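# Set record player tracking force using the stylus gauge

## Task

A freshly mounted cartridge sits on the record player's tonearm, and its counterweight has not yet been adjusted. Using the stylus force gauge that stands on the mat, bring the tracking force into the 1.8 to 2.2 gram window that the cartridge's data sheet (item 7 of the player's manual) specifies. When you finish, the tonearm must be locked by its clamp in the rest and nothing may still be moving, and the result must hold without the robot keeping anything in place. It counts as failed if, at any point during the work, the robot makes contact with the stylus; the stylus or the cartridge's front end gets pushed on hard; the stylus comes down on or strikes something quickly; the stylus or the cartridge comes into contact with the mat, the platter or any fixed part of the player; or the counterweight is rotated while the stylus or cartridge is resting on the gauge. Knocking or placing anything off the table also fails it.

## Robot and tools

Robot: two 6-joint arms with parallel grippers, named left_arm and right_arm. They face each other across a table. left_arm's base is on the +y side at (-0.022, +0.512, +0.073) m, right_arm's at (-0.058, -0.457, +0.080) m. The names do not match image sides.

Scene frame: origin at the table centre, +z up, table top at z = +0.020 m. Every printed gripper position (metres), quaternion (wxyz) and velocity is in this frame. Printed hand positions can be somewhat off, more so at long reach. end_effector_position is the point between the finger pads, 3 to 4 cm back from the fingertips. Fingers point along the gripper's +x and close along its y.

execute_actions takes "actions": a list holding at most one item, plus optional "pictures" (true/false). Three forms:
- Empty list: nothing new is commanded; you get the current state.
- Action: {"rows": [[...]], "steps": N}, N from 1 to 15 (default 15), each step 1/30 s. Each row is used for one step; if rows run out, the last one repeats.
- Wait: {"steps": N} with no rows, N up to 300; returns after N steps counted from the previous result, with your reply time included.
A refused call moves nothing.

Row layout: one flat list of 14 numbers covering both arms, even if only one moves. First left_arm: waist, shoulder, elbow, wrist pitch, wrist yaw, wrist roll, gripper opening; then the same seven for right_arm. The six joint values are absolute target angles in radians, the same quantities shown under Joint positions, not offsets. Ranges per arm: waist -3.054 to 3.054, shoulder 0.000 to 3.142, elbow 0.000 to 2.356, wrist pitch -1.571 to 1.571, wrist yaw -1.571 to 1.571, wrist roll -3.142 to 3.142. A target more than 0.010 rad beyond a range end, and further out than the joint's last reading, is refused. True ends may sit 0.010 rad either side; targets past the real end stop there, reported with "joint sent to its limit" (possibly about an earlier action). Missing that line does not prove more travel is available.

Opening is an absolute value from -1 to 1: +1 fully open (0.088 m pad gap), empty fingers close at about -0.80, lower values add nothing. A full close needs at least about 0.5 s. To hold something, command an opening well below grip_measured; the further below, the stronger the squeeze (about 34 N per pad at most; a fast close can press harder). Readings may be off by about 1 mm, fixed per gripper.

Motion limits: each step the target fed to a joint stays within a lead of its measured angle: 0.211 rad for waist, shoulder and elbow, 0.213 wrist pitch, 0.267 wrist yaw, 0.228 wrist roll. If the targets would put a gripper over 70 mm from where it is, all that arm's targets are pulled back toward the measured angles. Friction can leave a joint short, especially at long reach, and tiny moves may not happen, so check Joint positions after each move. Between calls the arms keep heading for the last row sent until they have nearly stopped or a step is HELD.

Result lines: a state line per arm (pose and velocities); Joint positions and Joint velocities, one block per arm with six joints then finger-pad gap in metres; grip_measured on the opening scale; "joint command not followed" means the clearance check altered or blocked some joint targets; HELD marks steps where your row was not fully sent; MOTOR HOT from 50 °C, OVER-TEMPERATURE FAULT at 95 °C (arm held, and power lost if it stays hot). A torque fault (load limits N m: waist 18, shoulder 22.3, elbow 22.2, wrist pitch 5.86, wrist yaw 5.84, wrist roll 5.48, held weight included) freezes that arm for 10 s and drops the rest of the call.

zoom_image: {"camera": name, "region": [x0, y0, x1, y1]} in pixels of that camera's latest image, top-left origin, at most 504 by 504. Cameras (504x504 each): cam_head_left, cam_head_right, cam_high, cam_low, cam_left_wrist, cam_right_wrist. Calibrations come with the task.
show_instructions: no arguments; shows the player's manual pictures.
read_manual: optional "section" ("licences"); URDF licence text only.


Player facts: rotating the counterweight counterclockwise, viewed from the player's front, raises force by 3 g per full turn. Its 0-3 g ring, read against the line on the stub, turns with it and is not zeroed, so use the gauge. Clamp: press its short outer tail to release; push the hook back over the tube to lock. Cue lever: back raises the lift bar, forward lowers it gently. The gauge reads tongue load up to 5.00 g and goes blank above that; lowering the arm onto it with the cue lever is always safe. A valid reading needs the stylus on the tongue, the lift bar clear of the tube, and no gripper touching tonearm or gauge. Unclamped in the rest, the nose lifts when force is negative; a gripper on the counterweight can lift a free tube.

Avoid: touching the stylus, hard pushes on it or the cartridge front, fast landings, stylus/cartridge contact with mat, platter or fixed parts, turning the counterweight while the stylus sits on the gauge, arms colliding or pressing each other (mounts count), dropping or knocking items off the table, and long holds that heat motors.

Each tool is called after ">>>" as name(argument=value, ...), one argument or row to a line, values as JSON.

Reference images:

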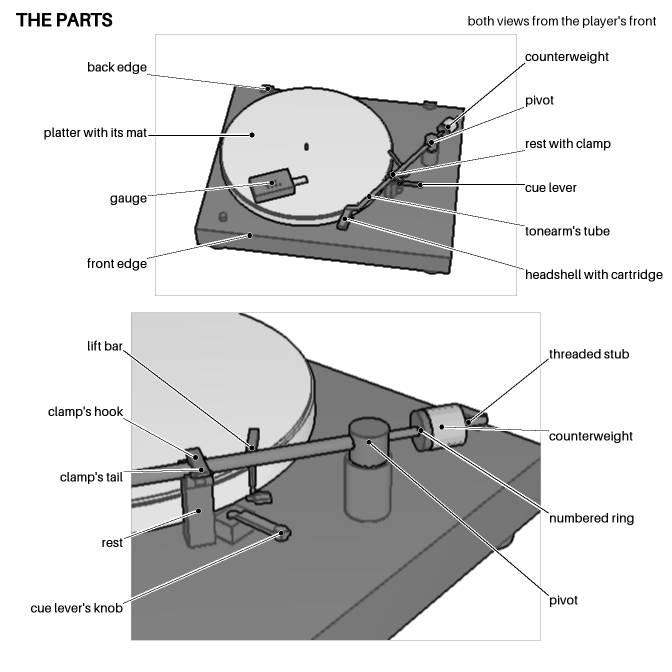

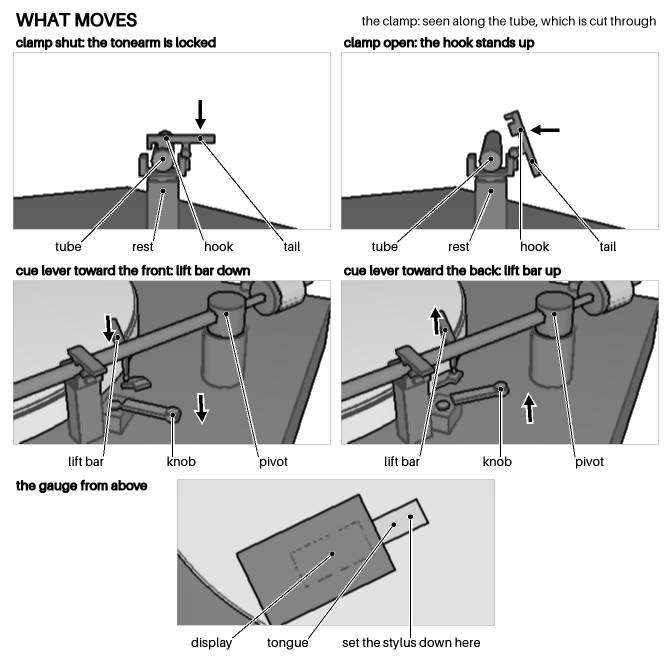

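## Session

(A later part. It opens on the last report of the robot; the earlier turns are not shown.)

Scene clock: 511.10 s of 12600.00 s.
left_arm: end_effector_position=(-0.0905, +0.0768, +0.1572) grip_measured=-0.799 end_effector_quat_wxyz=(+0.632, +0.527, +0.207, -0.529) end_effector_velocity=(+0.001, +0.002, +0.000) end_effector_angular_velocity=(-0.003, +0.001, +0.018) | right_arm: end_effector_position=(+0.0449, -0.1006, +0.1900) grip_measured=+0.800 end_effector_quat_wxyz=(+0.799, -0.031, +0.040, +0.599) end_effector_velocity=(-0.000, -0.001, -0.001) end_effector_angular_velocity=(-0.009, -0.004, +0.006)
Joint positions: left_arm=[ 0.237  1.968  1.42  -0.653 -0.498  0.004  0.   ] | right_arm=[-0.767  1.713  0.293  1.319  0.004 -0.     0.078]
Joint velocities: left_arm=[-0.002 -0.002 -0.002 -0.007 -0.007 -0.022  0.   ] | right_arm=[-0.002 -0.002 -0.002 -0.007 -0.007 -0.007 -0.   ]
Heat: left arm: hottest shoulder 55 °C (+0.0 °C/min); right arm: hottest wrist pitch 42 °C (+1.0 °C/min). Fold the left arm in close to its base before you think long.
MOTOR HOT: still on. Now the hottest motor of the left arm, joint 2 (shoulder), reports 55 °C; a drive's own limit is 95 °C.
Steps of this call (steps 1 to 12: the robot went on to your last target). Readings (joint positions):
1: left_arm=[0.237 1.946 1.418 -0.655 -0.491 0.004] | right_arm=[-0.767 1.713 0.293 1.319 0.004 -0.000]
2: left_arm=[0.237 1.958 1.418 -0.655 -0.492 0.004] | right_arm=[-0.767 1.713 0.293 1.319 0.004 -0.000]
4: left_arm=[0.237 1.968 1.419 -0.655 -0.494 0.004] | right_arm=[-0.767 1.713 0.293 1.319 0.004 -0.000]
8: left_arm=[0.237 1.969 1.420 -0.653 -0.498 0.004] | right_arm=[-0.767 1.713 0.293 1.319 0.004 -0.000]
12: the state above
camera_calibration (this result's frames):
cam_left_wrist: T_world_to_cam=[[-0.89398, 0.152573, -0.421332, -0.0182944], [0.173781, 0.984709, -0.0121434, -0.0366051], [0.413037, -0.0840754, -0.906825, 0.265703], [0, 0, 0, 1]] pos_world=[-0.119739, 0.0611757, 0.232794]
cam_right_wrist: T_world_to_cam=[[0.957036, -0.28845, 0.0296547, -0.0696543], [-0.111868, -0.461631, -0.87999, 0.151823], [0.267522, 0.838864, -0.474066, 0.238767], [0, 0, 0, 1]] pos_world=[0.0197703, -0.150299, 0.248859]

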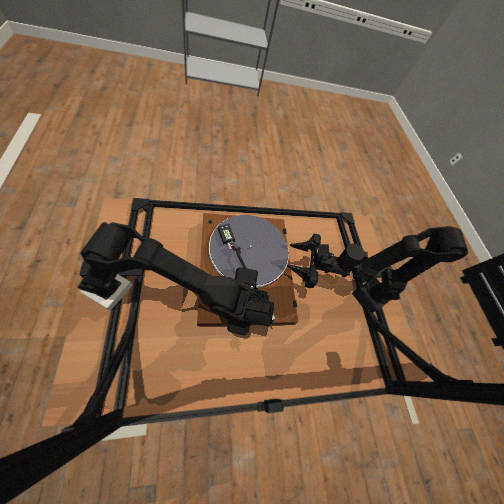

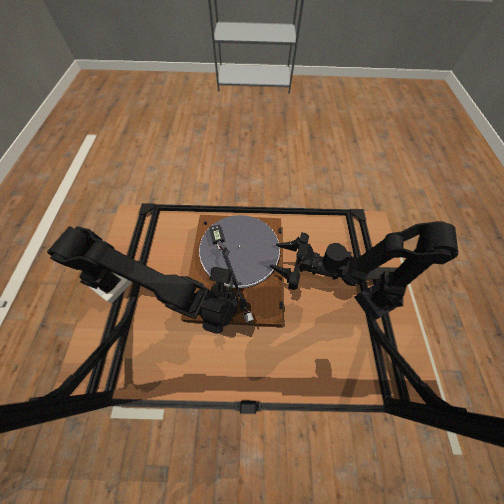

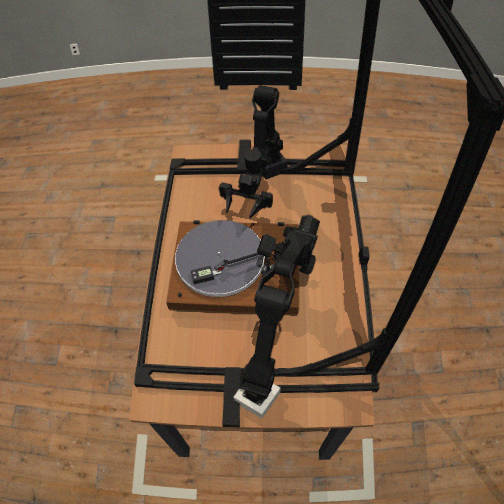

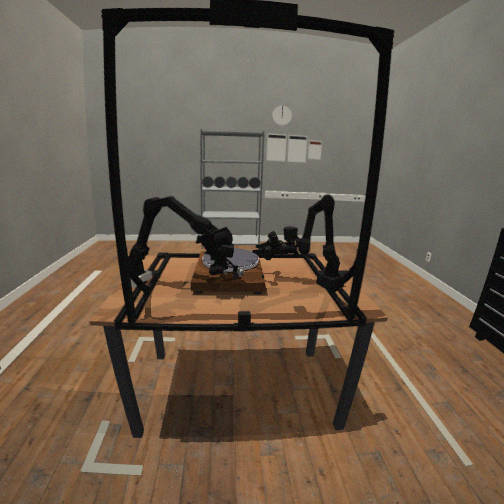

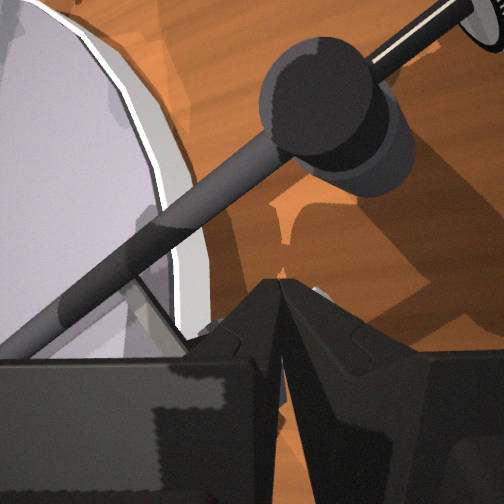

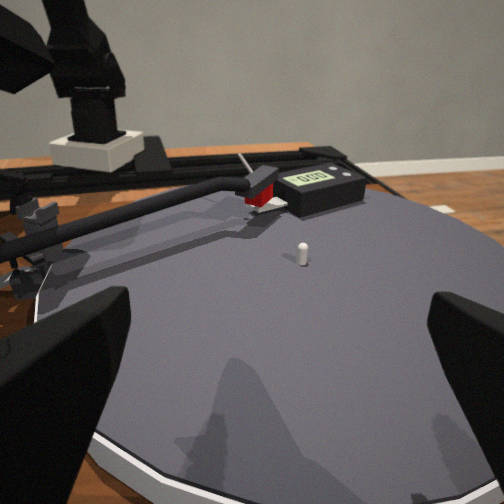

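>>> execute_actions(
  actions=[
    {"rows":[[0.245,1.975,1.44,-0.657,-0.5,0,-0.9,-0.768,1.71,0.29,1.32,0,0,0.8],[0.245,1.982,1.448,-0.66,-0.5,0,-0.9,-0.768,1.71,0.29,1.32,0,0,0.8],[0.245,1.982,1.448,-0.66,-0.5,0,-0.9,-0.768,1.71,0.29,1.32,0,0,0.8],[0.245,1.982,1.448,-0.66,-0.5,0,-0.9,-0.768,1.71,0.29,1.32,0,0,0.8],[0.245,1.982,1.448,-0.66,-0.5,0,-0.9,-0.768,1.71,0.29,1.32,0,0,0.8],[0.245,1.987,1.43,-0.648,-0.5,0,-0.9,-0.768,1.71,0.29,1.32,0,0,0.8],[0.245,1.992,1.423,-0.636,-0.5,0,-0.9,-0.768,1.71,0.29,1.32,0,0,0.8],[0.245,1.997,1.416,-0.624,-0.5,0,-0.9,-0.768,1.71,0.29,1.32,0,0,0.8],[0.245,2.002,1.409,-0.612,-0.5,0,-0.9,-0.768,1.71,0.29,1.32,0,0,0.8],[0.245,2.007,1.402,-0.60,-0.5,0,-0.9,-0.768,1.71,0.29,1.32,0,0,0.8],[0.245,2.012,1.395,-0.588,-0.5,0,-0.9,-0.768,1.71,0.29,1.32,0,0,0.8],[0.245,2.016,1.388,-0.578,-0.5,0,-0.9,-0.768,1.71,0.29,1.32,0,0,0.8],[0.245,2.019,1.382,-0.569,-0.5,0,-0.9,-0.768,1.71,0.29,1.32,0,0,0.8]]},
  ],
)

>>> execute_actions(
  actions=[
    {"steps":10},
  ],
)

Scene clock: 520.53 s of 12600.00 s.
left_arm: end_effector_position=(-0.0903, +0.0703, +0.1402) grip_measured=-0.799 end_effector_quat_wxyz=(+0.636, +0.522, +0.206, -0.529) end_effector_velocity=(+0.020, -0.030, -0.037) end_effector_angular_velocity=(-0.247, -0.291, +0.111) | right_arm: end_effector_position=(+0.0451, -0.1006, +0.1900) grip_measured=+0.800 end_effector_quat_wxyz=(+0.799, -0.031, +0.040, +0.599) end_effector_velocity=(-0.000, -0.001, +0.000) end_effector_angular_velocity=(-0.000, +0.008, +0.004)
Joint positions: left_arm=[ 0.242  2.006  1.399 -0.583 -0.5    0.004  0.   ] | right_arm=[-0.767  1.713  0.293  1.319  0.004 -0.     0.078]
Joint velocities: left_arm=[-0.051  0.115 -0.139  0.388 -0.388 -0.022  0.   ] | right_arm=[-0.002 -0.007 -0.002 -0.007 -0.007  0.007 -0.   ]
Heat: left arm: hottest shoulder 56 °C (+2.1 °C/min); right arm: hottest wrist pitch 42 °C (+1.0 °C/min). Fold the left arm in close to its base before you think long.
MOTOR HOT: still on. Now the hottest motor of the left arm, joint 2 (shoulder), reports 56 °C; a drive's own limit is 95 °C.
Steps of this call (steps 1 to 30: the robot went on to your last target; steps 31 to 90: nothing new was sent; then 5.93 s passed at rest; steps 91 to 105: all 15 steps of this action). Readings (joint positions):
91: left_arm=[0.238 1.968 1.421 -0.653 -0.498 0.004] | right_arm=[-0.767 1.713 0.293 1.319 0.004 -0.000]
92: left_arm=[0.238 1.969 1.424 -0.655 -0.498 0.004] | right_arm=[-0.767 1.713 0.293 1.319 0.004 -0.000]
94: left_arm=[0.240 1.971 1.430 -0.656 -0.498 0.004] | right_arm=[-0.767 1.713 0.293 1.319 0.004 -0.000]
98: left_arm=[0.242 1.975 1.433 -0.645 -0.498 0.004] | right_arm=[-0.767 1.713 0.293 1.319 0.004 -0.000]
105: the state above
camera_calibration (this result's frames):
cam_left_wrist: T_world_to_cam=[[-0.895772, 0.142905, -0.420917, -0.0238074], [0.168676, 0.985369, -0.0244257, -0.0291987], [0.411268, -0.0928783, -0.90677, 0.250182], [0, 0, 0, 1]] pos_world=[-0.119293, 0.0554102, 0.216123]
cam_right_wrist: T_world_to_cam=[[0.956926, -0.288815, 0.0296547, -0.0698275], [-0.112044, -0.461589, -0.87999, 0.151832], [0.267842, 0.838762, -0.474066, 0.238739], [0, 0, 0, 1]] pos_world=[0.0198871, -0.150328, 0.248859]

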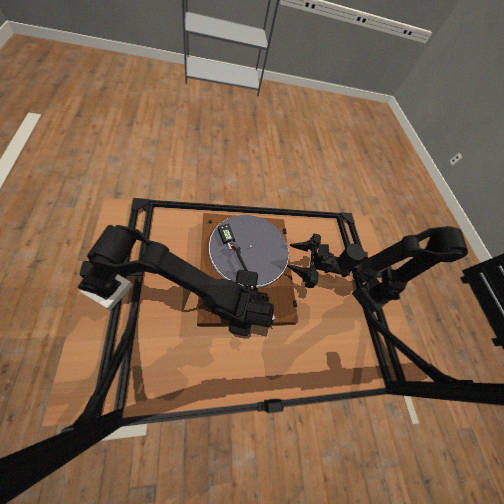

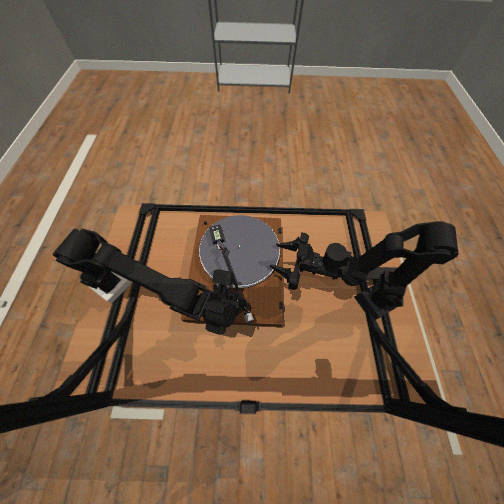

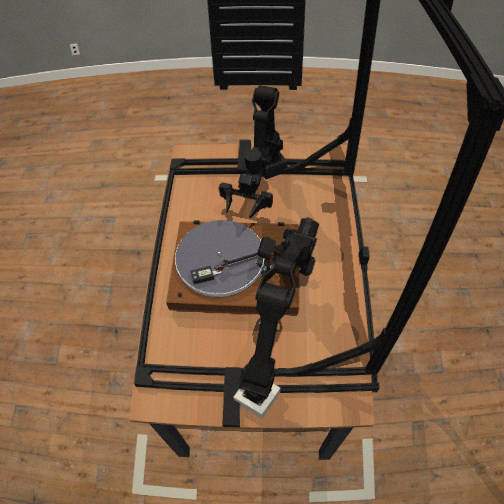

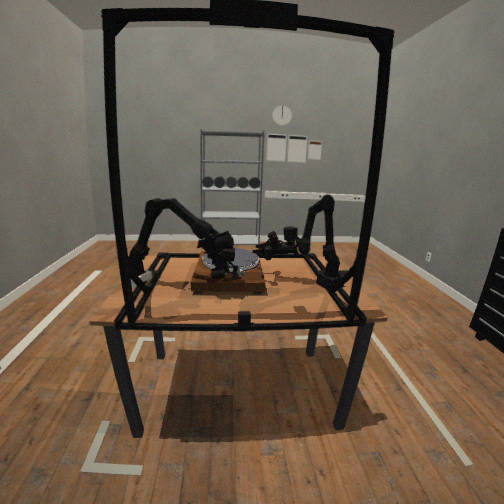

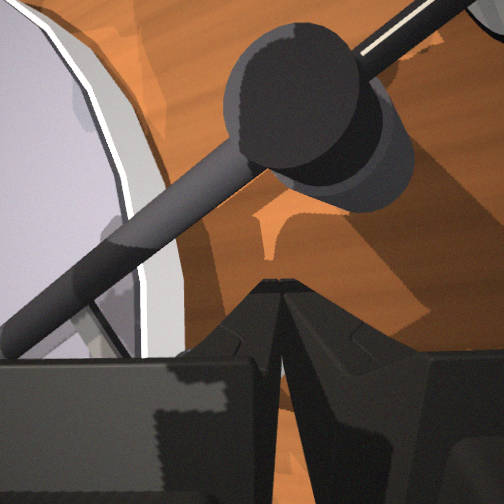

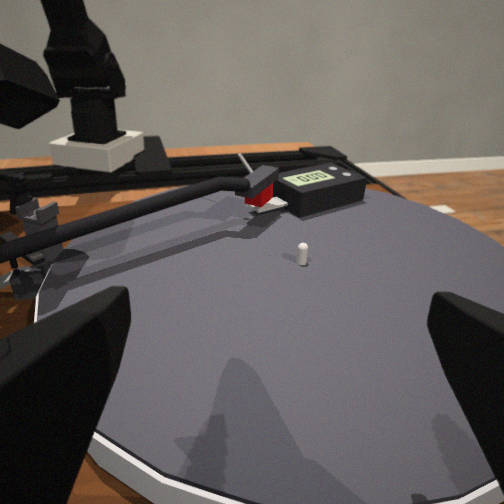

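Scene clock: 520.87 s of 12600.00 s.
left_arm: end_effector_position=(-0.0904, +0.0698, +0.1385) grip_measured=-0.799 end_effector_quat_wxyz=(+0.638, +0.521, +0.205, -0.530) end_effector_velocity=(-0.001, +0.005, -0.001) end_effector_angular_velocity=(+0.016, -0.010, +0.001) | right_arm: end_effector_position=(+0.0451, -0.1006, +0.1900) grip_measured=+0.800 end_effector_quat_wxyz=(+0.799, -0.031, +0.040, +0.599) end_effector_velocity=(-0.003, -0.001, -0.001) end_effector_angular_velocity=(-0.013, -0.017, +0.022)
Joint positions: left_arm=[ 0.242  2.008  1.394 -0.571 -0.501  0.004  0.   ] | right_arm=[-0.767  1.713  0.293  1.319  0.004 -0.     0.078]
Joint velocities: left_arm=[-0.007 -0.002 -0.002 -0.022 -0.007 -0.007  0.   ] | right_arm=[-0.002 -0.007 -0.007 -0.007 -0.022 -0.022  0.   ]
Heat: left arm: hottest shoulder 56 °C (+2.0 °C/min); right arm: hottest wrist pitch 42 °C (+1.0 °C/min). Fold the left arm in close to its base before you think long.
MOTOR HOT: still on. Now the hottest motor of the left arm, joint 2 (shoulder), reports 56 °C; a drive's own limit is 95 °C.
Steps of this call (steps 1 to 10: the robot went on to your last target). Readings (joint positions):
1: left_arm=[0.241 2.008 1.397 -0.577 -0.501 0.004] | right_arm=[-0.767 1.713 0.293 1.319 0.004 -0.000]
2: left_arm=[0.241 2.008 1.396 -0.576 -0.501 0.004] | right_arm=[-0.767 1.713 0.293 1.319 0.004 -0.000]
4: left_arm=[0.241 2.008 1.395 -0.574 -0.501 0.004] | right_arm=[-0.767 1.713 0.293 1.319 0.004 -0.000]
8: left_arm=[0.241 2.008 1.394 -0.571 -0.501 0.004] | right_arm=[-0.767 1.713 0.293 1.319 0.004 -0.000]
10: the state above
camera_calibration (this result's frames):
cam_left_wrist: T_world_to_cam=[[-0.895608, 0.140848, -0.421958, -0.0242271], [0.168362, 0.985314, -0.0284548, -0.0282019], [0.411754, -0.0965263, -0.906169, 0.248816], [0, 0, 0, 1]] pos_world=[-0.119401, 0.0552174, 0.214444]
cam_right_wrist: T_world_to_cam=[[0.956926, -0.288815, 0.0296547, -0.0698275], [-0.112044, -0.461589, -0.87999, 0.151832], [0.267842, 0.838762, -0.474066, 0.238739], [0, 0, 0, 1]] pos_world=[0.0198871, -0.150328, 0.248859]

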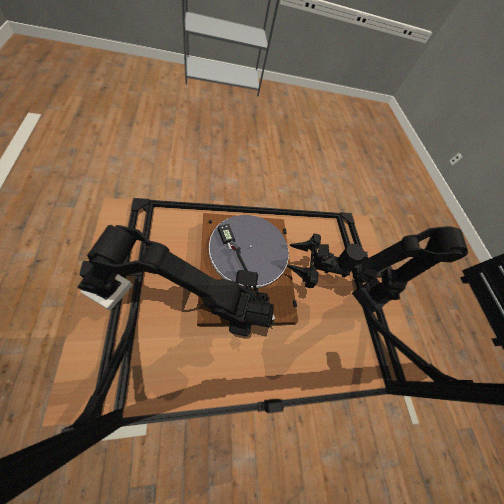

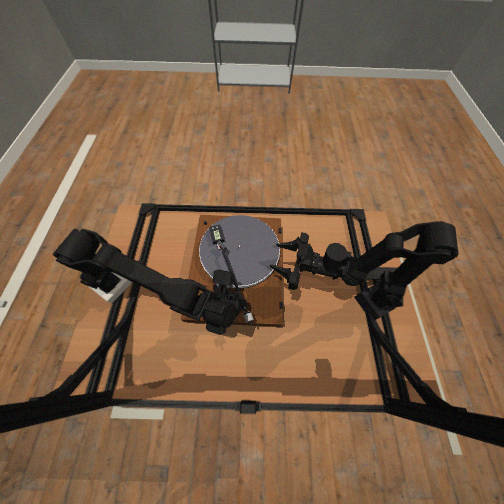

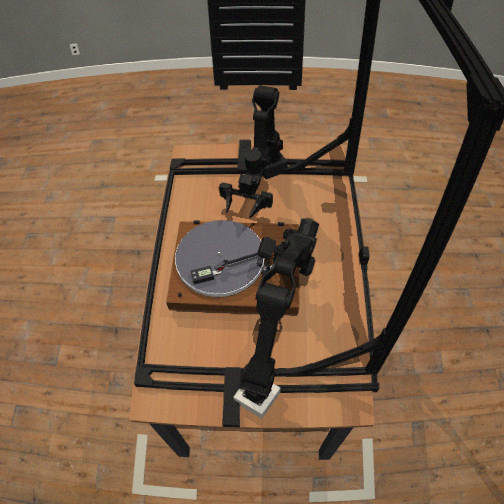

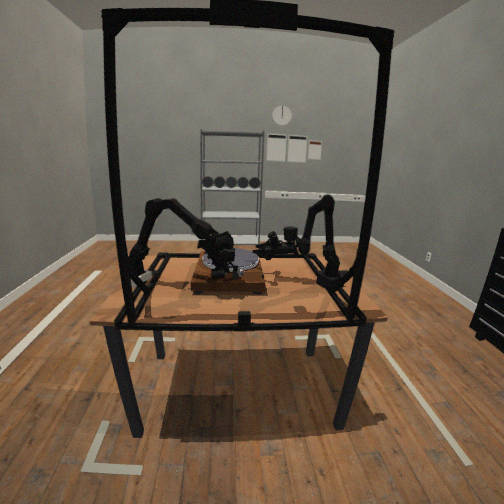

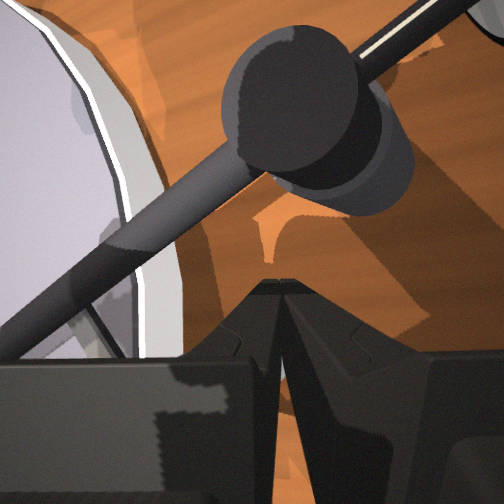

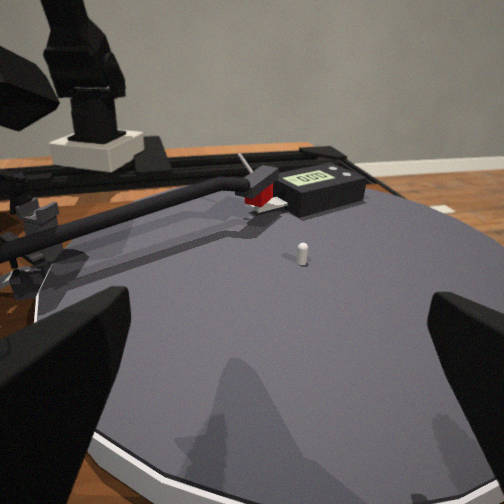

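>>> execute_actions(
  actions=[
    {"rows":[[0.245,2.022,1.382,-0.575,-0.5,0,-0.9,-0.768,1.71,0.29,1.32,0,0,0.8],[0.245,2.025,1.382,-0.578,-0.5,0,-0.9,-0.768,1.71,0.29,1.32,0,0,0.8],[0.245,2.028,1.382,-0.581,-0.5,0,-0.9,-0.768,1.71,0.29,1.32,0,0,0.8],[0.245,2.031,1.382,-0.585,-0.5,0,-0.9,-0.768,1.71,0.29,1.32,0,0,0.8]]},
  ],
)

Scene clock: 524.37 s of 12600.00 s.
left_arm: end_effector_position=(-0.0902, +0.0704, +0.1368) grip_measured=-0.799 end_effector_quat_wxyz=(+0.636, +0.523, +0.206, -0.529) end_effector_velocity=(+0.002, -0.001, +0.000) end_effector_angular_velocity=(-0.016, -0.009, +0.024) | right_arm: end_effector_position=(+0.0451, -0.1006, +0.1901) grip_measured=+0.800 end_effector_quat_wxyz=(+0.799, -0.030, +0.040, +0.599) end_effector_velocity=(+0.002, -0.000, -0.002) end_effector_angular_velocity=(-0.009, -0.006, -0.009)
Joint positions: left_arm=[ 0.242  2.012  1.393 -0.573 -0.501  0.004  0.   ] | right_arm=[-0.767  1.713  0.293  1.319  0.004 -0.     0.078]
Joint velocities: left_arm=[-0.002  0.002 -0.002  0.007 -0.022 -0.022  0.   ] | right_arm=[-0.002  0.002  0.002 -0.007  0.007 -0.007 -0.   ]
Heat: left arm: hottest shoulder 56 °C (+2.0 °C/min); right arm: hottest wrist pitch 42 °C (+1.0 °C/min). Fold the left arm in close to its base before you think long.
MOTOR HOT: still on. Now the hottest motor of the left arm, joint 2 (shoulder), reports 56 °C; a drive's own limit is 95 °C.
Steps of this call (steps 1 to 30: the robot went on to your last target; steps 31 to 90: nothing new was sent; steps 91 to 105: all 15 steps of this action). Readings (joint positions):
91: left_arm=[0.242 2.009 1.393 -0.570 -0.501 0.004] | right_arm=[-0.767 1.713 0.293 1.319 0.004 -0.000]
92: left_arm=[0.242 2.009 1.393 -0.570 -0.501 0.004] | right_arm=[-0.767 1.713 0.293 1.319 0.004 -0.000]
94: left_arm=[0.242 2.011 1.393 -0.572 -0.501 0.004] | right_arm=[-0.767 1.713 0.293 1.319 0.004 -0.000]
98: left_arm=[0.242 2.011 1.393 -0.573 -0.501 0.004] | right_arm=[-0.767 1.713 0.293 1.319 0.004 -0.000]
105: the state above
camera_calibration (this result's frames):
cam_left_wrist: T_world_to_cam=[[-0.89505, 0.143137, -0.422372, -0.0249755], [0.168232, 0.98549, -0.0225297, -0.0297405], [0.413018, -0.0912215, -0.906143, 0.246956], [0, 0, 0, 1]] pos_world=[-0.119348, 0.0554116, 0.212558]
cam_right_wrist: T_world_to_cam=[[0.956922, -0.288826, 0.0296499, -0.0698315], [-0.111951, -0.461266, -0.880171, 0.152011], [0.267893, 0.838936, -0.47373, 0.238756], [0, 0, 0, 1]] pos_world=[0.0198803, -0.150352, 0.248972]

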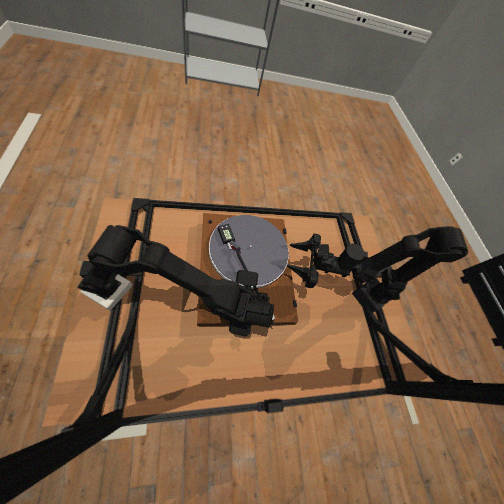

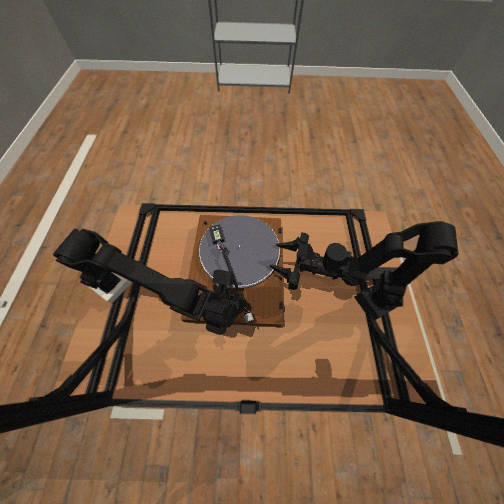

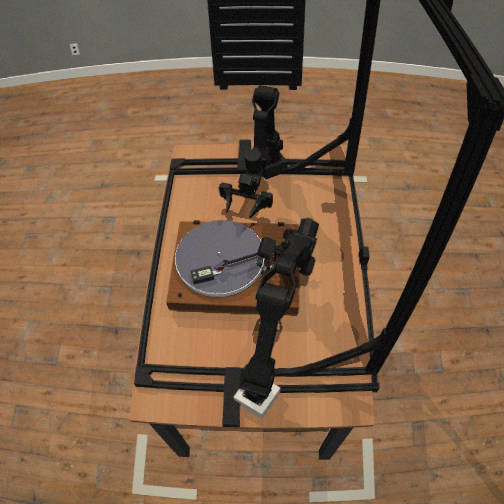

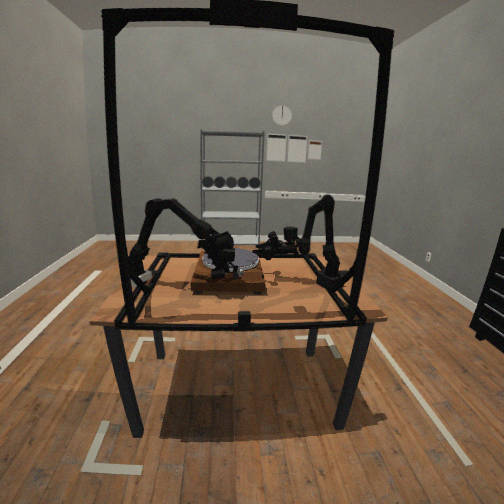

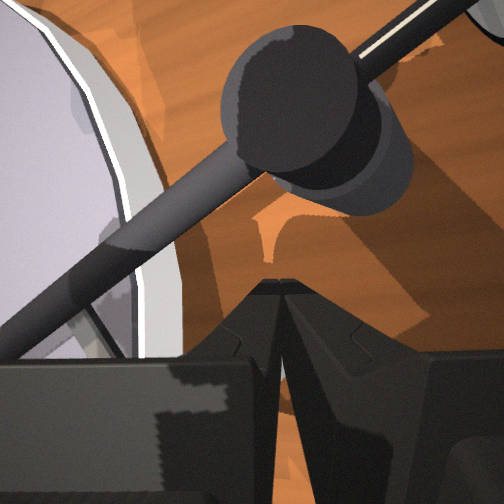

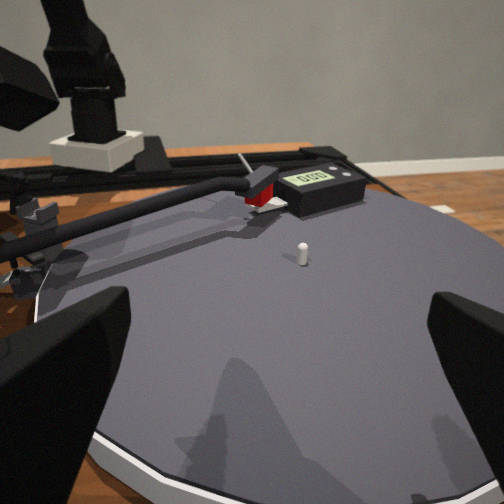

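>>> execute_actions(
  actions=[
    {"rows":[[0.24,2.02,1.38,-0.575,-0.5,0,-0.9,-0.768,1.71,0.29,1.32,0,0,0.8],[0.237,2.017,1.376,-0.575,-0.5,0,-0.9,-0.768,1.71,0.29,1.32,0,0,0.8],[0.234,2.014,1.372,-0.575,-0.5,0,-0.9,-0.768,1.71,0.29,1.32,0,0,0.8],[0.231,2.011,1.368,-0.575,-0.5,0,-0.9,-0.768,1.71,0.29,1.32,0,0,0.8],[0.228,2.008,1.364,-0.575,-0.5,0,-0.9,-0.768,1.71,0.29,1.32,0,0,0.8],[0.225,2.005,1.36,-0.575,-0.5,0,-0.9,-0.768,1.71,0.29,1.32,0,0,0.8],[0.222,2.002,1.356,-0.575,-0.5,0,-0.9,-0.768,1.71,0.29,1.32,0,0,0.8],[0.219,1.999,1.352,-0.575,-0.5,0,-0.9,-0.768,1.71,0.29,1.32,0,0,0.8],[0.216,1.996,1.348,-0.575,-0.5,0,-0.9,-0.768,1.71,0.29,1.32,0,0,0.8]]},
  ],
)

Scene clock: 533.70 s of 12600.00 s.
left_arm: end_effector_position=(-0.0985, +0.0777, +0.1353) grip_measured=-0.799 end_effector_quat_wxyz=(+0.629, +0.529, +0.200, -0.534) end_effector_velocity=(+0.001, +0.003, +0.001) end_effector_angular_velocity=(+0.002, -0.006, +0.006) | right_arm: end_effector_position=(+0.0450, -0.1007, +0.1900) grip_measured=+0.800 end_effector_quat_wxyz=(+0.799, -0.031, +0.040, +0.599) end_effector_velocity=(-0.000, -0.001, -0.001) end_effector_angular_velocity=(-0.009, -0.004, +0.006)
Joint positions: left_arm=[ 0.217  1.998  1.368 -0.571 -0.505  0.004  0.   ] | right_arm=[-0.767  1.713  0.293  1.319  0.004 -0.     0.078]
Joint velocities: left_arm=[-0.002 -0.007 -0.007 -0.007 -0.007 -0.007  0.   ] | right_arm=[-0.002 -0.002 -0.002 -0.007 -0.007 -0.007 -0.   ]
Heat: left arm: hottest shoulder 55 °C (-2.0 °C/min); right arm: hottest wrist pitch 42 °C (+0.0 °C/min). Fold the left arm in close to its base before you think long.
MOTOR HOT: still on. Now the hottest motor of the left arm, joint 2 (shoulder), reports 55 °C; a drive's own limit is 95 °C.
Steps of this call (steps 1 to 15: the robot went on to your last target; steps 16 to 90: nothing new was sent; then 5.83 s passed at rest; steps 91 to 105: all 15 steps of this action). Readings (joint positions):
91: left_arm=[0.241 2.012 1.393 -0.574 -0.501 0.004] | right_arm=[-0.767 1.713 0.293 1.319 0.004 -0.000]
92: left_arm=[0.241 2.012 1.393 -0.574 -0.501 0.004] | right_arm=[-0.767 1.713 0.293 1.319 0.004 -0.000]
94: left_arm=[0.239 2.012 1.392 -0.574 -0.503 0.004] | right_arm=[-0.767 1.713 0.293 1.319 0.004 -0.000]
98: left_arm=[0.231 2.006 1.382 -0.571 -0.506 0.004] | right_arm=[-0.767 1.713 0.293 1.319 0.004 -0.000]
105: the state above
camera_calibration (this result's frames):
cam_left_wrist: T_world_to_cam=[[-0.888913, 0.16656, -0.426721, -0.034664], [0.190983, 0.981483, -0.014746, -0.0340442], [0.416363, -0.0946046, -0.904263, 0.250097], [0, 0, 0, 1]] pos_world=[-0.128442, 0.0628477, 0.210859]
cam_right_wrist: T_world_to_cam=[[0.956926, -0.288815, 0.0296547, -0.0698291], [-0.112044, -0.461589, -0.87999, 0.151797], [0.267842, 0.838762, -0.474066, 0.238834], [0, 0, 0, 1]] pos_world=[0.0198595, -0.150424, 0.248874]

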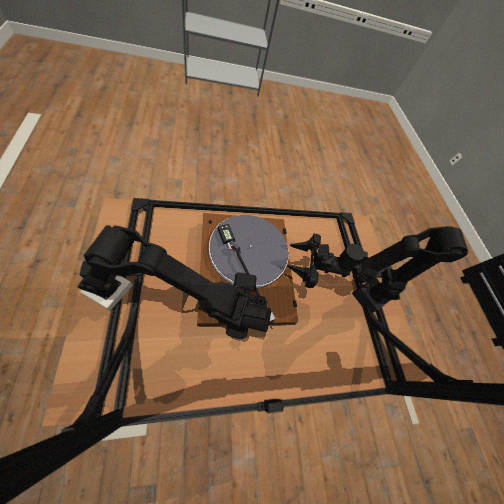

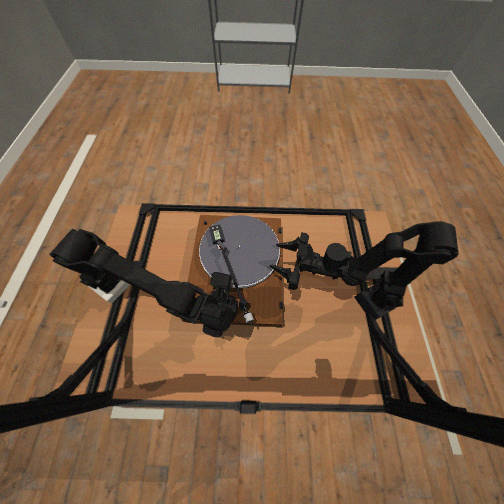

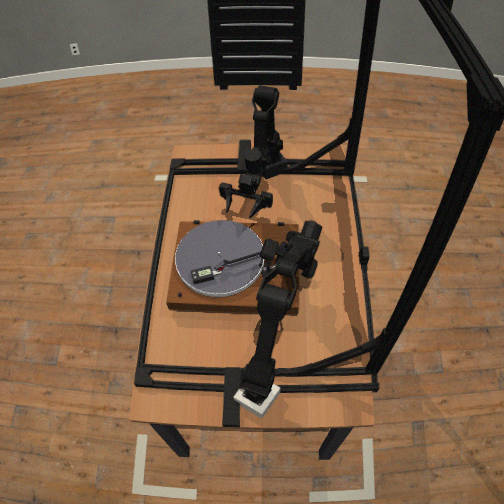

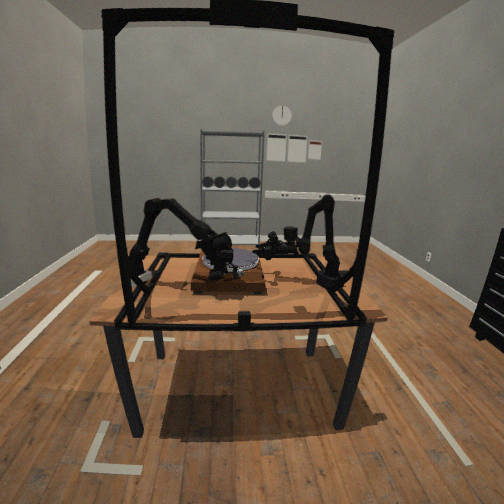

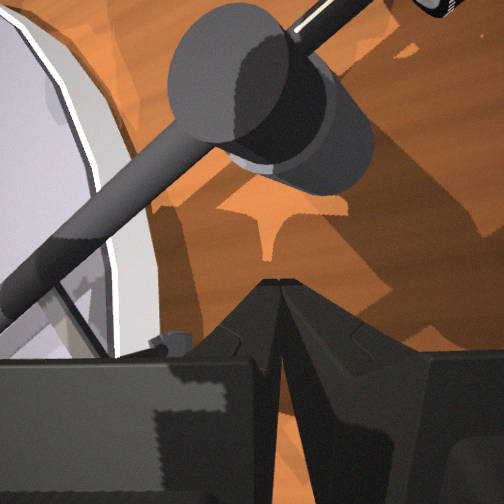

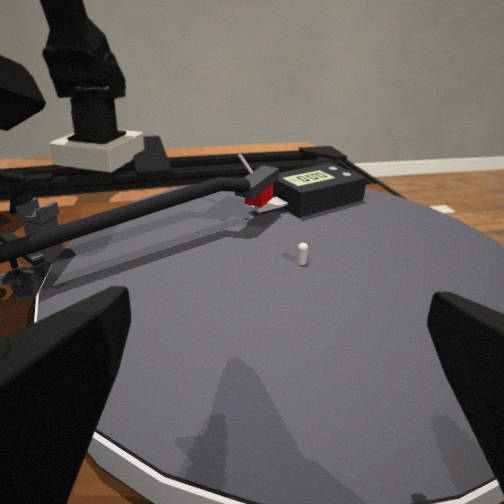

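>>> execute_actions(
  actions=[
    {"rows":[[0.216,1.992,1.345,-0.572,-0.5,0,-0.9,-0.768,1.71,0.29,1.32,0,0,0.8],[0.216,1.987,1.338,-0.57,-0.5,0,-0.9,-0.768,1.71,0.29,1.32,0,0,0.8],[0.216,1.982,1.331,-0.568,-0.5,0,-0.9,-0.768,1.71,0.29,1.32,0,0,0.8],[0.216,1.977,1.324,-0.566,-0.5,0,-0.9,-0.768,1.71,0.29,1.32,0,0,0.8],[0.216,1.972,1.317,-0.564,-0.5,0,-0.9,-0.768,1.71,0.29,1.32,0,0,0.8],[0.216,1.967,1.31,-0.562,-0.5,0,-0.9,-0.768,1.71,0.29,1.32,0,0,0.8],[0.216,1.962,1.303,-0.56,-0.5,0,-0.9,-0.768,1.71,0.29,1.32,0,0,0.8],[0.216,1.957,1.296,-0.558,-0.5,0,-0.9,-0.768,1.71,0.29,1.32,0,0,0.8],[0.216,1.952,1.289,-0.556,-0.5,0,-0.9,-0.768,1.71,0.29,1.32,0,0,0.8],[0.216,1.947,1.282,-0.554,-0.5,0,-0.9,-0.768,1.71,0.29,1.32,0,0,0.8],[0.216,1.942,1.275,-0.552,-0.5,0,-0.9,-0.768,1.71,0.29,1.32,0,0,0.8],[0.216,1.937,1.268,-0.55,-0.5,0,-0.9,-0.768,1.71,0.29,1.32,0,0,0.8],[0.216,1.932,1.261,-0.548,-0.5,0,-0.9,-0.768,1.71,0.29,1.32,0,0,0.8],[0.216,1.927,1.254,-0.546,-0.5,0,-0.9,-0.768,1.71,0.29,1.32,0,0,0.8]]},
  ],
)

>>> execute_actions(
  actions=[
    {"steps":15},
  ],
)

Scene clock: 541.47 s of 12600.00 s.
left_arm: end_effector_position=(-0.1031, +0.0934, +0.1359) grip_measured=-0.799 end_effector_quat_wxyz=(+0.621, +0.526, +0.199, -0.546) end_effector_velocity=(-0.002, +0.036, +0.000) end_effector_angular_velocity=(+0.007, +0.007, -0.028) | right_arm: end_effector_position=(+0.0450, -0.1007, +0.1900) grip_measured=+0.800 end_effector_quat_wxyz=(+0.799, -0.031, +0.040, +0.599) end_effector_velocity=(+0.002, -0.001, -0.001) end_effector_angular_velocity=(-0.005, +0.008, -0.010)
Joint positions: left_arm=[ 0.2    1.939  1.288 -0.541 -0.487  0.004  0.   ] | right_arm=[-0.767  1.713  0.293  1.319  0.003 -0.     0.078]
Joint velocities: left_arm=[-0.032 -0.12  -0.164  0.037  0.007 -0.007  0.   ] | right_arm=[-0.002 -0.002 -0.002 -0.007  0.007  0.007 -0.   ]
Heat: left arm: hottest shoulder 55 °C (-4.1 °C/min); right arm: hottest wrist pitch 42 °C (+0.0 °C/min). Fold the left arm in close to its base before you think long.
MOTOR HOT: still on. Now the hottest motor of the left arm, joint 2 (shoulder), reports 55 °C; a drive's own limit is 95 °C.
Steps of this call (steps 1 to 15: the robot went on to your last target; steps 16 to 90: nothing new was sent; then 4.27 s passed at rest; steps 91 to 105: all 15 steps of this action). Readings (joint positions):
91: left_arm=[0.217 1.997 1.367 -0.570 -0.505 0.004] | right_arm=[-0.767 1.713 0.293 1.319 0.003 -0.000]
92: left_arm=[0.217 1.996 1.365 -0.568 -0.505 0.004] | right_arm=[-0.767 1.713 0.293 1.319 0.003 -0.000]
94: left_arm=[0.216 1.990 1.357 -0.563 -0.501 0.004] | right_arm=[-0.767 1.713 0.293 1.319 0.003 -0.000]
98: left_arm=[0.209 1.973 1.334 -0.555 -0.496 0.004] | right_arm=[-0.767 1.713 0.293 1.319 0.003 -0.000]
105: the state above
camera_calibration (this result's frames):
cam_left_wrist: T_world_to_cam=[[-0.892376, 0.186598, -0.410909, -0.0455043], [0.213759, 0.976667, -0.020708, -0.0450012], [0.397457, -0.106315, -0.911441, 0.254084], [0, 0, 0, 1]] pos_world=[-0.131975, 0.0794551, 0.211953]
cam_right_wrist: T_world_to_cam=[[0.957036, -0.288452, 0.0296162, -0.0697329], [-0.111902, -0.461622, -0.879991, 0.151789], [0.267507, 0.838869, -0.474067, 0.238861], [0, 0, 0, 1]] pos_world=[0.0198255, -0.150418, 0.248874]

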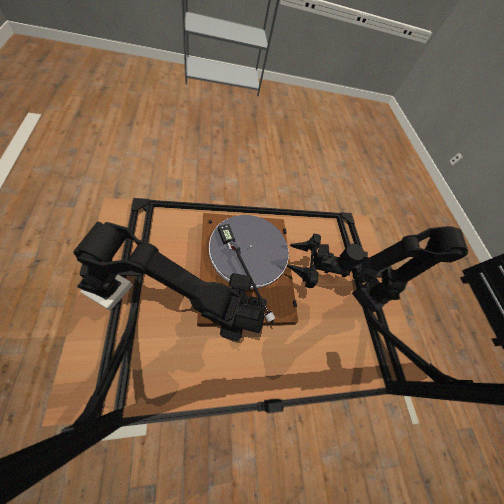

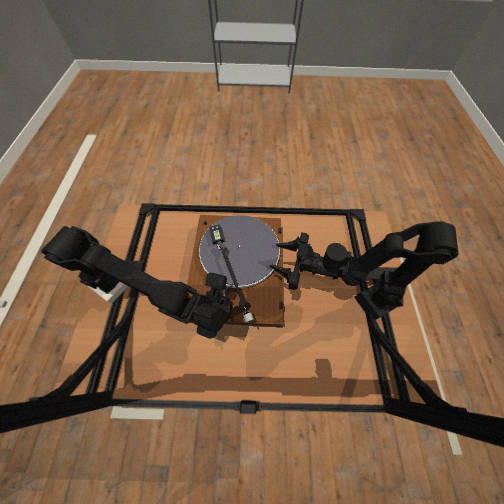

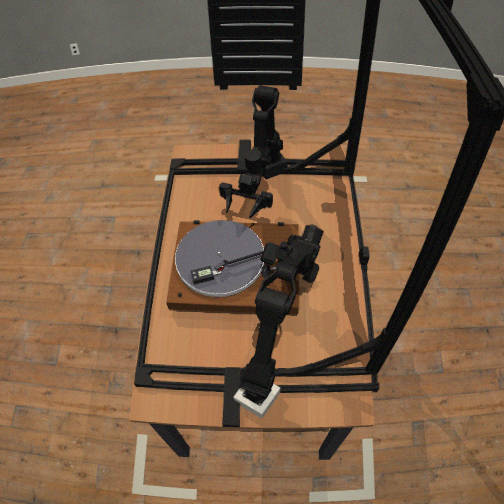

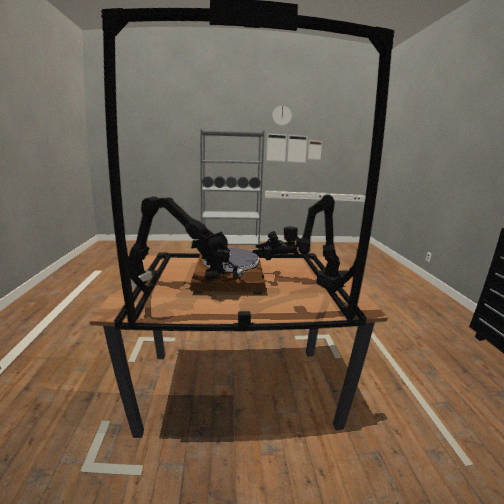

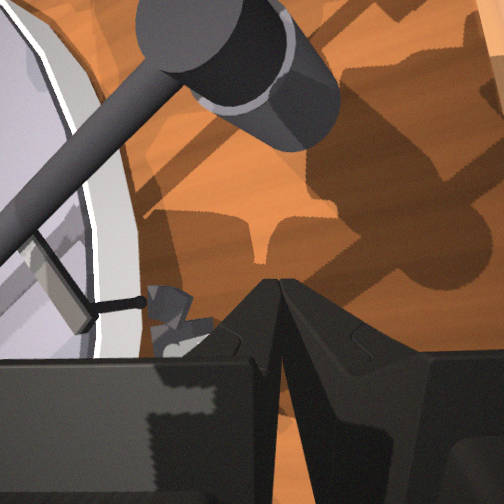

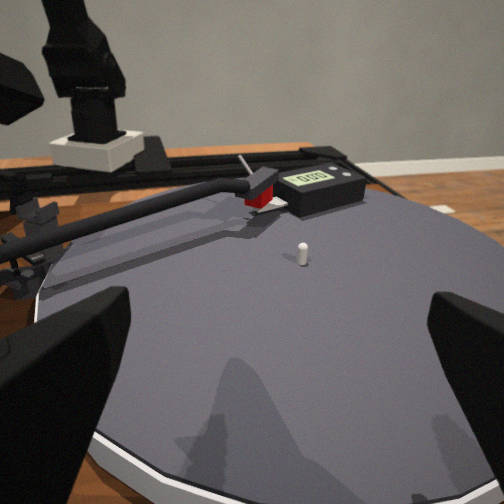

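Scene clock: 541.97 s of 12600.00 s.
left_arm: end_effector_position=(-0.1032, +0.0958, +0.1358) grip_measured=-0.799 end_effector_quat_wxyz=(+0.621, +0.526, +0.198, -0.547) end_effector_velocity=(+0.001, +0.002, +0.001) end_effector_angular_velocity=(+0.002, -0.025, -0.005) | right_arm: end_effector_position=(+0.0450, -0.1007, +0.1900) grip_measured=+0.800 end_effector_quat_wxyz=(+0.799, -0.031, +0.040, +0.599) end_effector_velocity=(-0.003, -0.001, +0.000) end_effector_angular_velocity=(+0.005, +0.008, +0.019)
Joint positions: left_arm=[ 0.198  1.931  1.276 -0.538 -0.487  0.004  0.   ] | right_arm=[-0.767  1.713  0.293  1.319  0.003 -0.     0.078]
Joint velocities: left_arm=[-0.007 -0.002 -0.002 -0.007 -0.022  0.007  0.   ] | right_arm=[-0.002 -0.002 -0.007  0.007 -0.022  0.007 -0.   ]
Heat: left arm: hottest shoulder 55 °C (-4.0 °C/min); right arm: hottest wrist pitch 42 °C (+0.0 °C/min). Fold the left arm in close to its base before you think long.
MOTOR HOT: still on. Now the hottest motor of the left arm, joint 2 (shoulder), reports 55 °C; a drive's own limit is 95 °C.
Steps of this call (steps 1 to 15: the robot went on to your last target). Readings (joint positions):
1: left_arm=[0.199 1.936 1.284 -0.540 -0.487 0.004] | right_arm=[-0.767 1.713 0.293 1.319 0.003 -0.000]
2: left_arm=[0.198 1.934 1.281 -0.540 -0.487 0.004] | right_arm=[-0.767 1.713 0.293 1.319 0.003 -0.000]
4: left_arm=[0.198 1.932 1.279 -0.539 -0.487 0.004] | right_arm=[-0.767 1.713 0.293 1.319 0.003 -0.000]
8: left_arm=[0.198 1.931 1.277 -0.538 -0.487 0.004] | right_arm=[-0.767 1.713 0.293 1.319 0.003 -0.000]
15: the state above
camera_calibration (this result's frames):
cam_left_wrist: T_world_to_cam=[[-0.891891, 0.188787, -0.410961, -0.0462431], [0.215996, 0.976182, -0.0203304, -0.0471227], [0.397335, -0.106899, -0.911426, 0.254368], [0, 0, 0, 1]] pos_world=[-0.132135, 0.081922, 0.211875]
cam_right_wrist: T_world_to_cam=[[0.957036, -0.288452, 0.0296162, -0.0697329], [-0.111902, -0.461622, -0.879991, 0.151789], [0.267507, 0.838869, -0.474067, 0.238861], [0, 0, 0, 1]] pos_world=[0.0198255, -0.150418, 0.248874]

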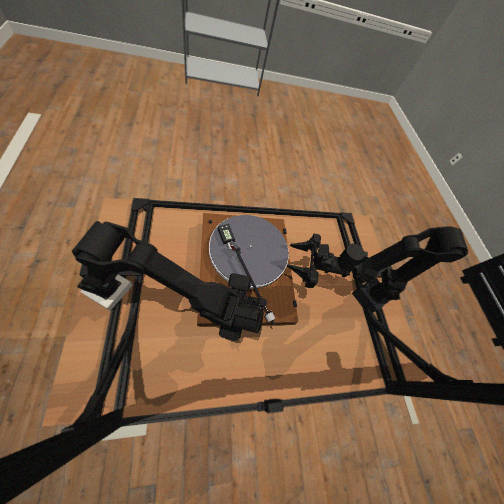

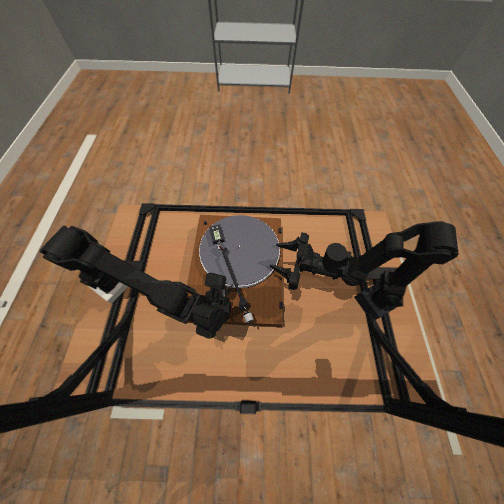

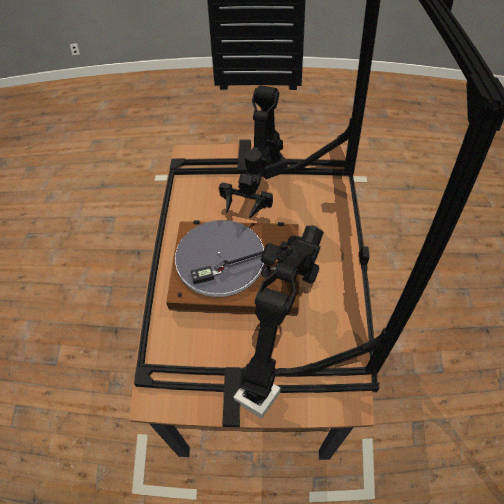

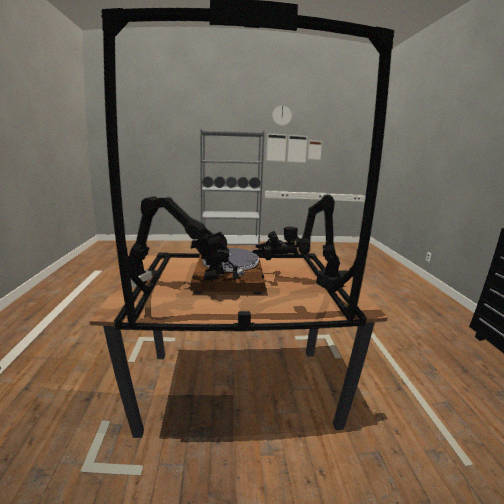

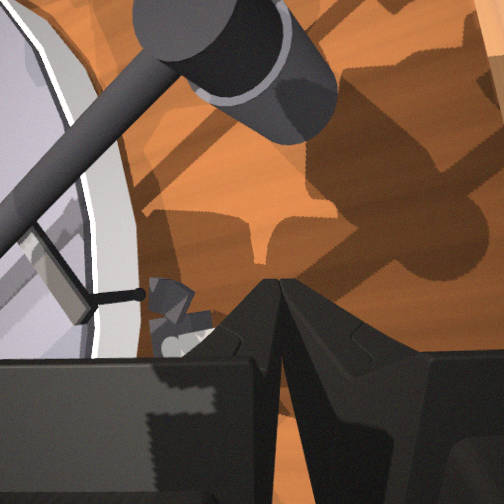

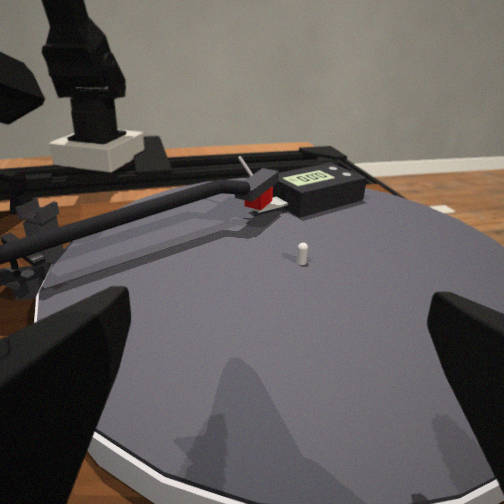

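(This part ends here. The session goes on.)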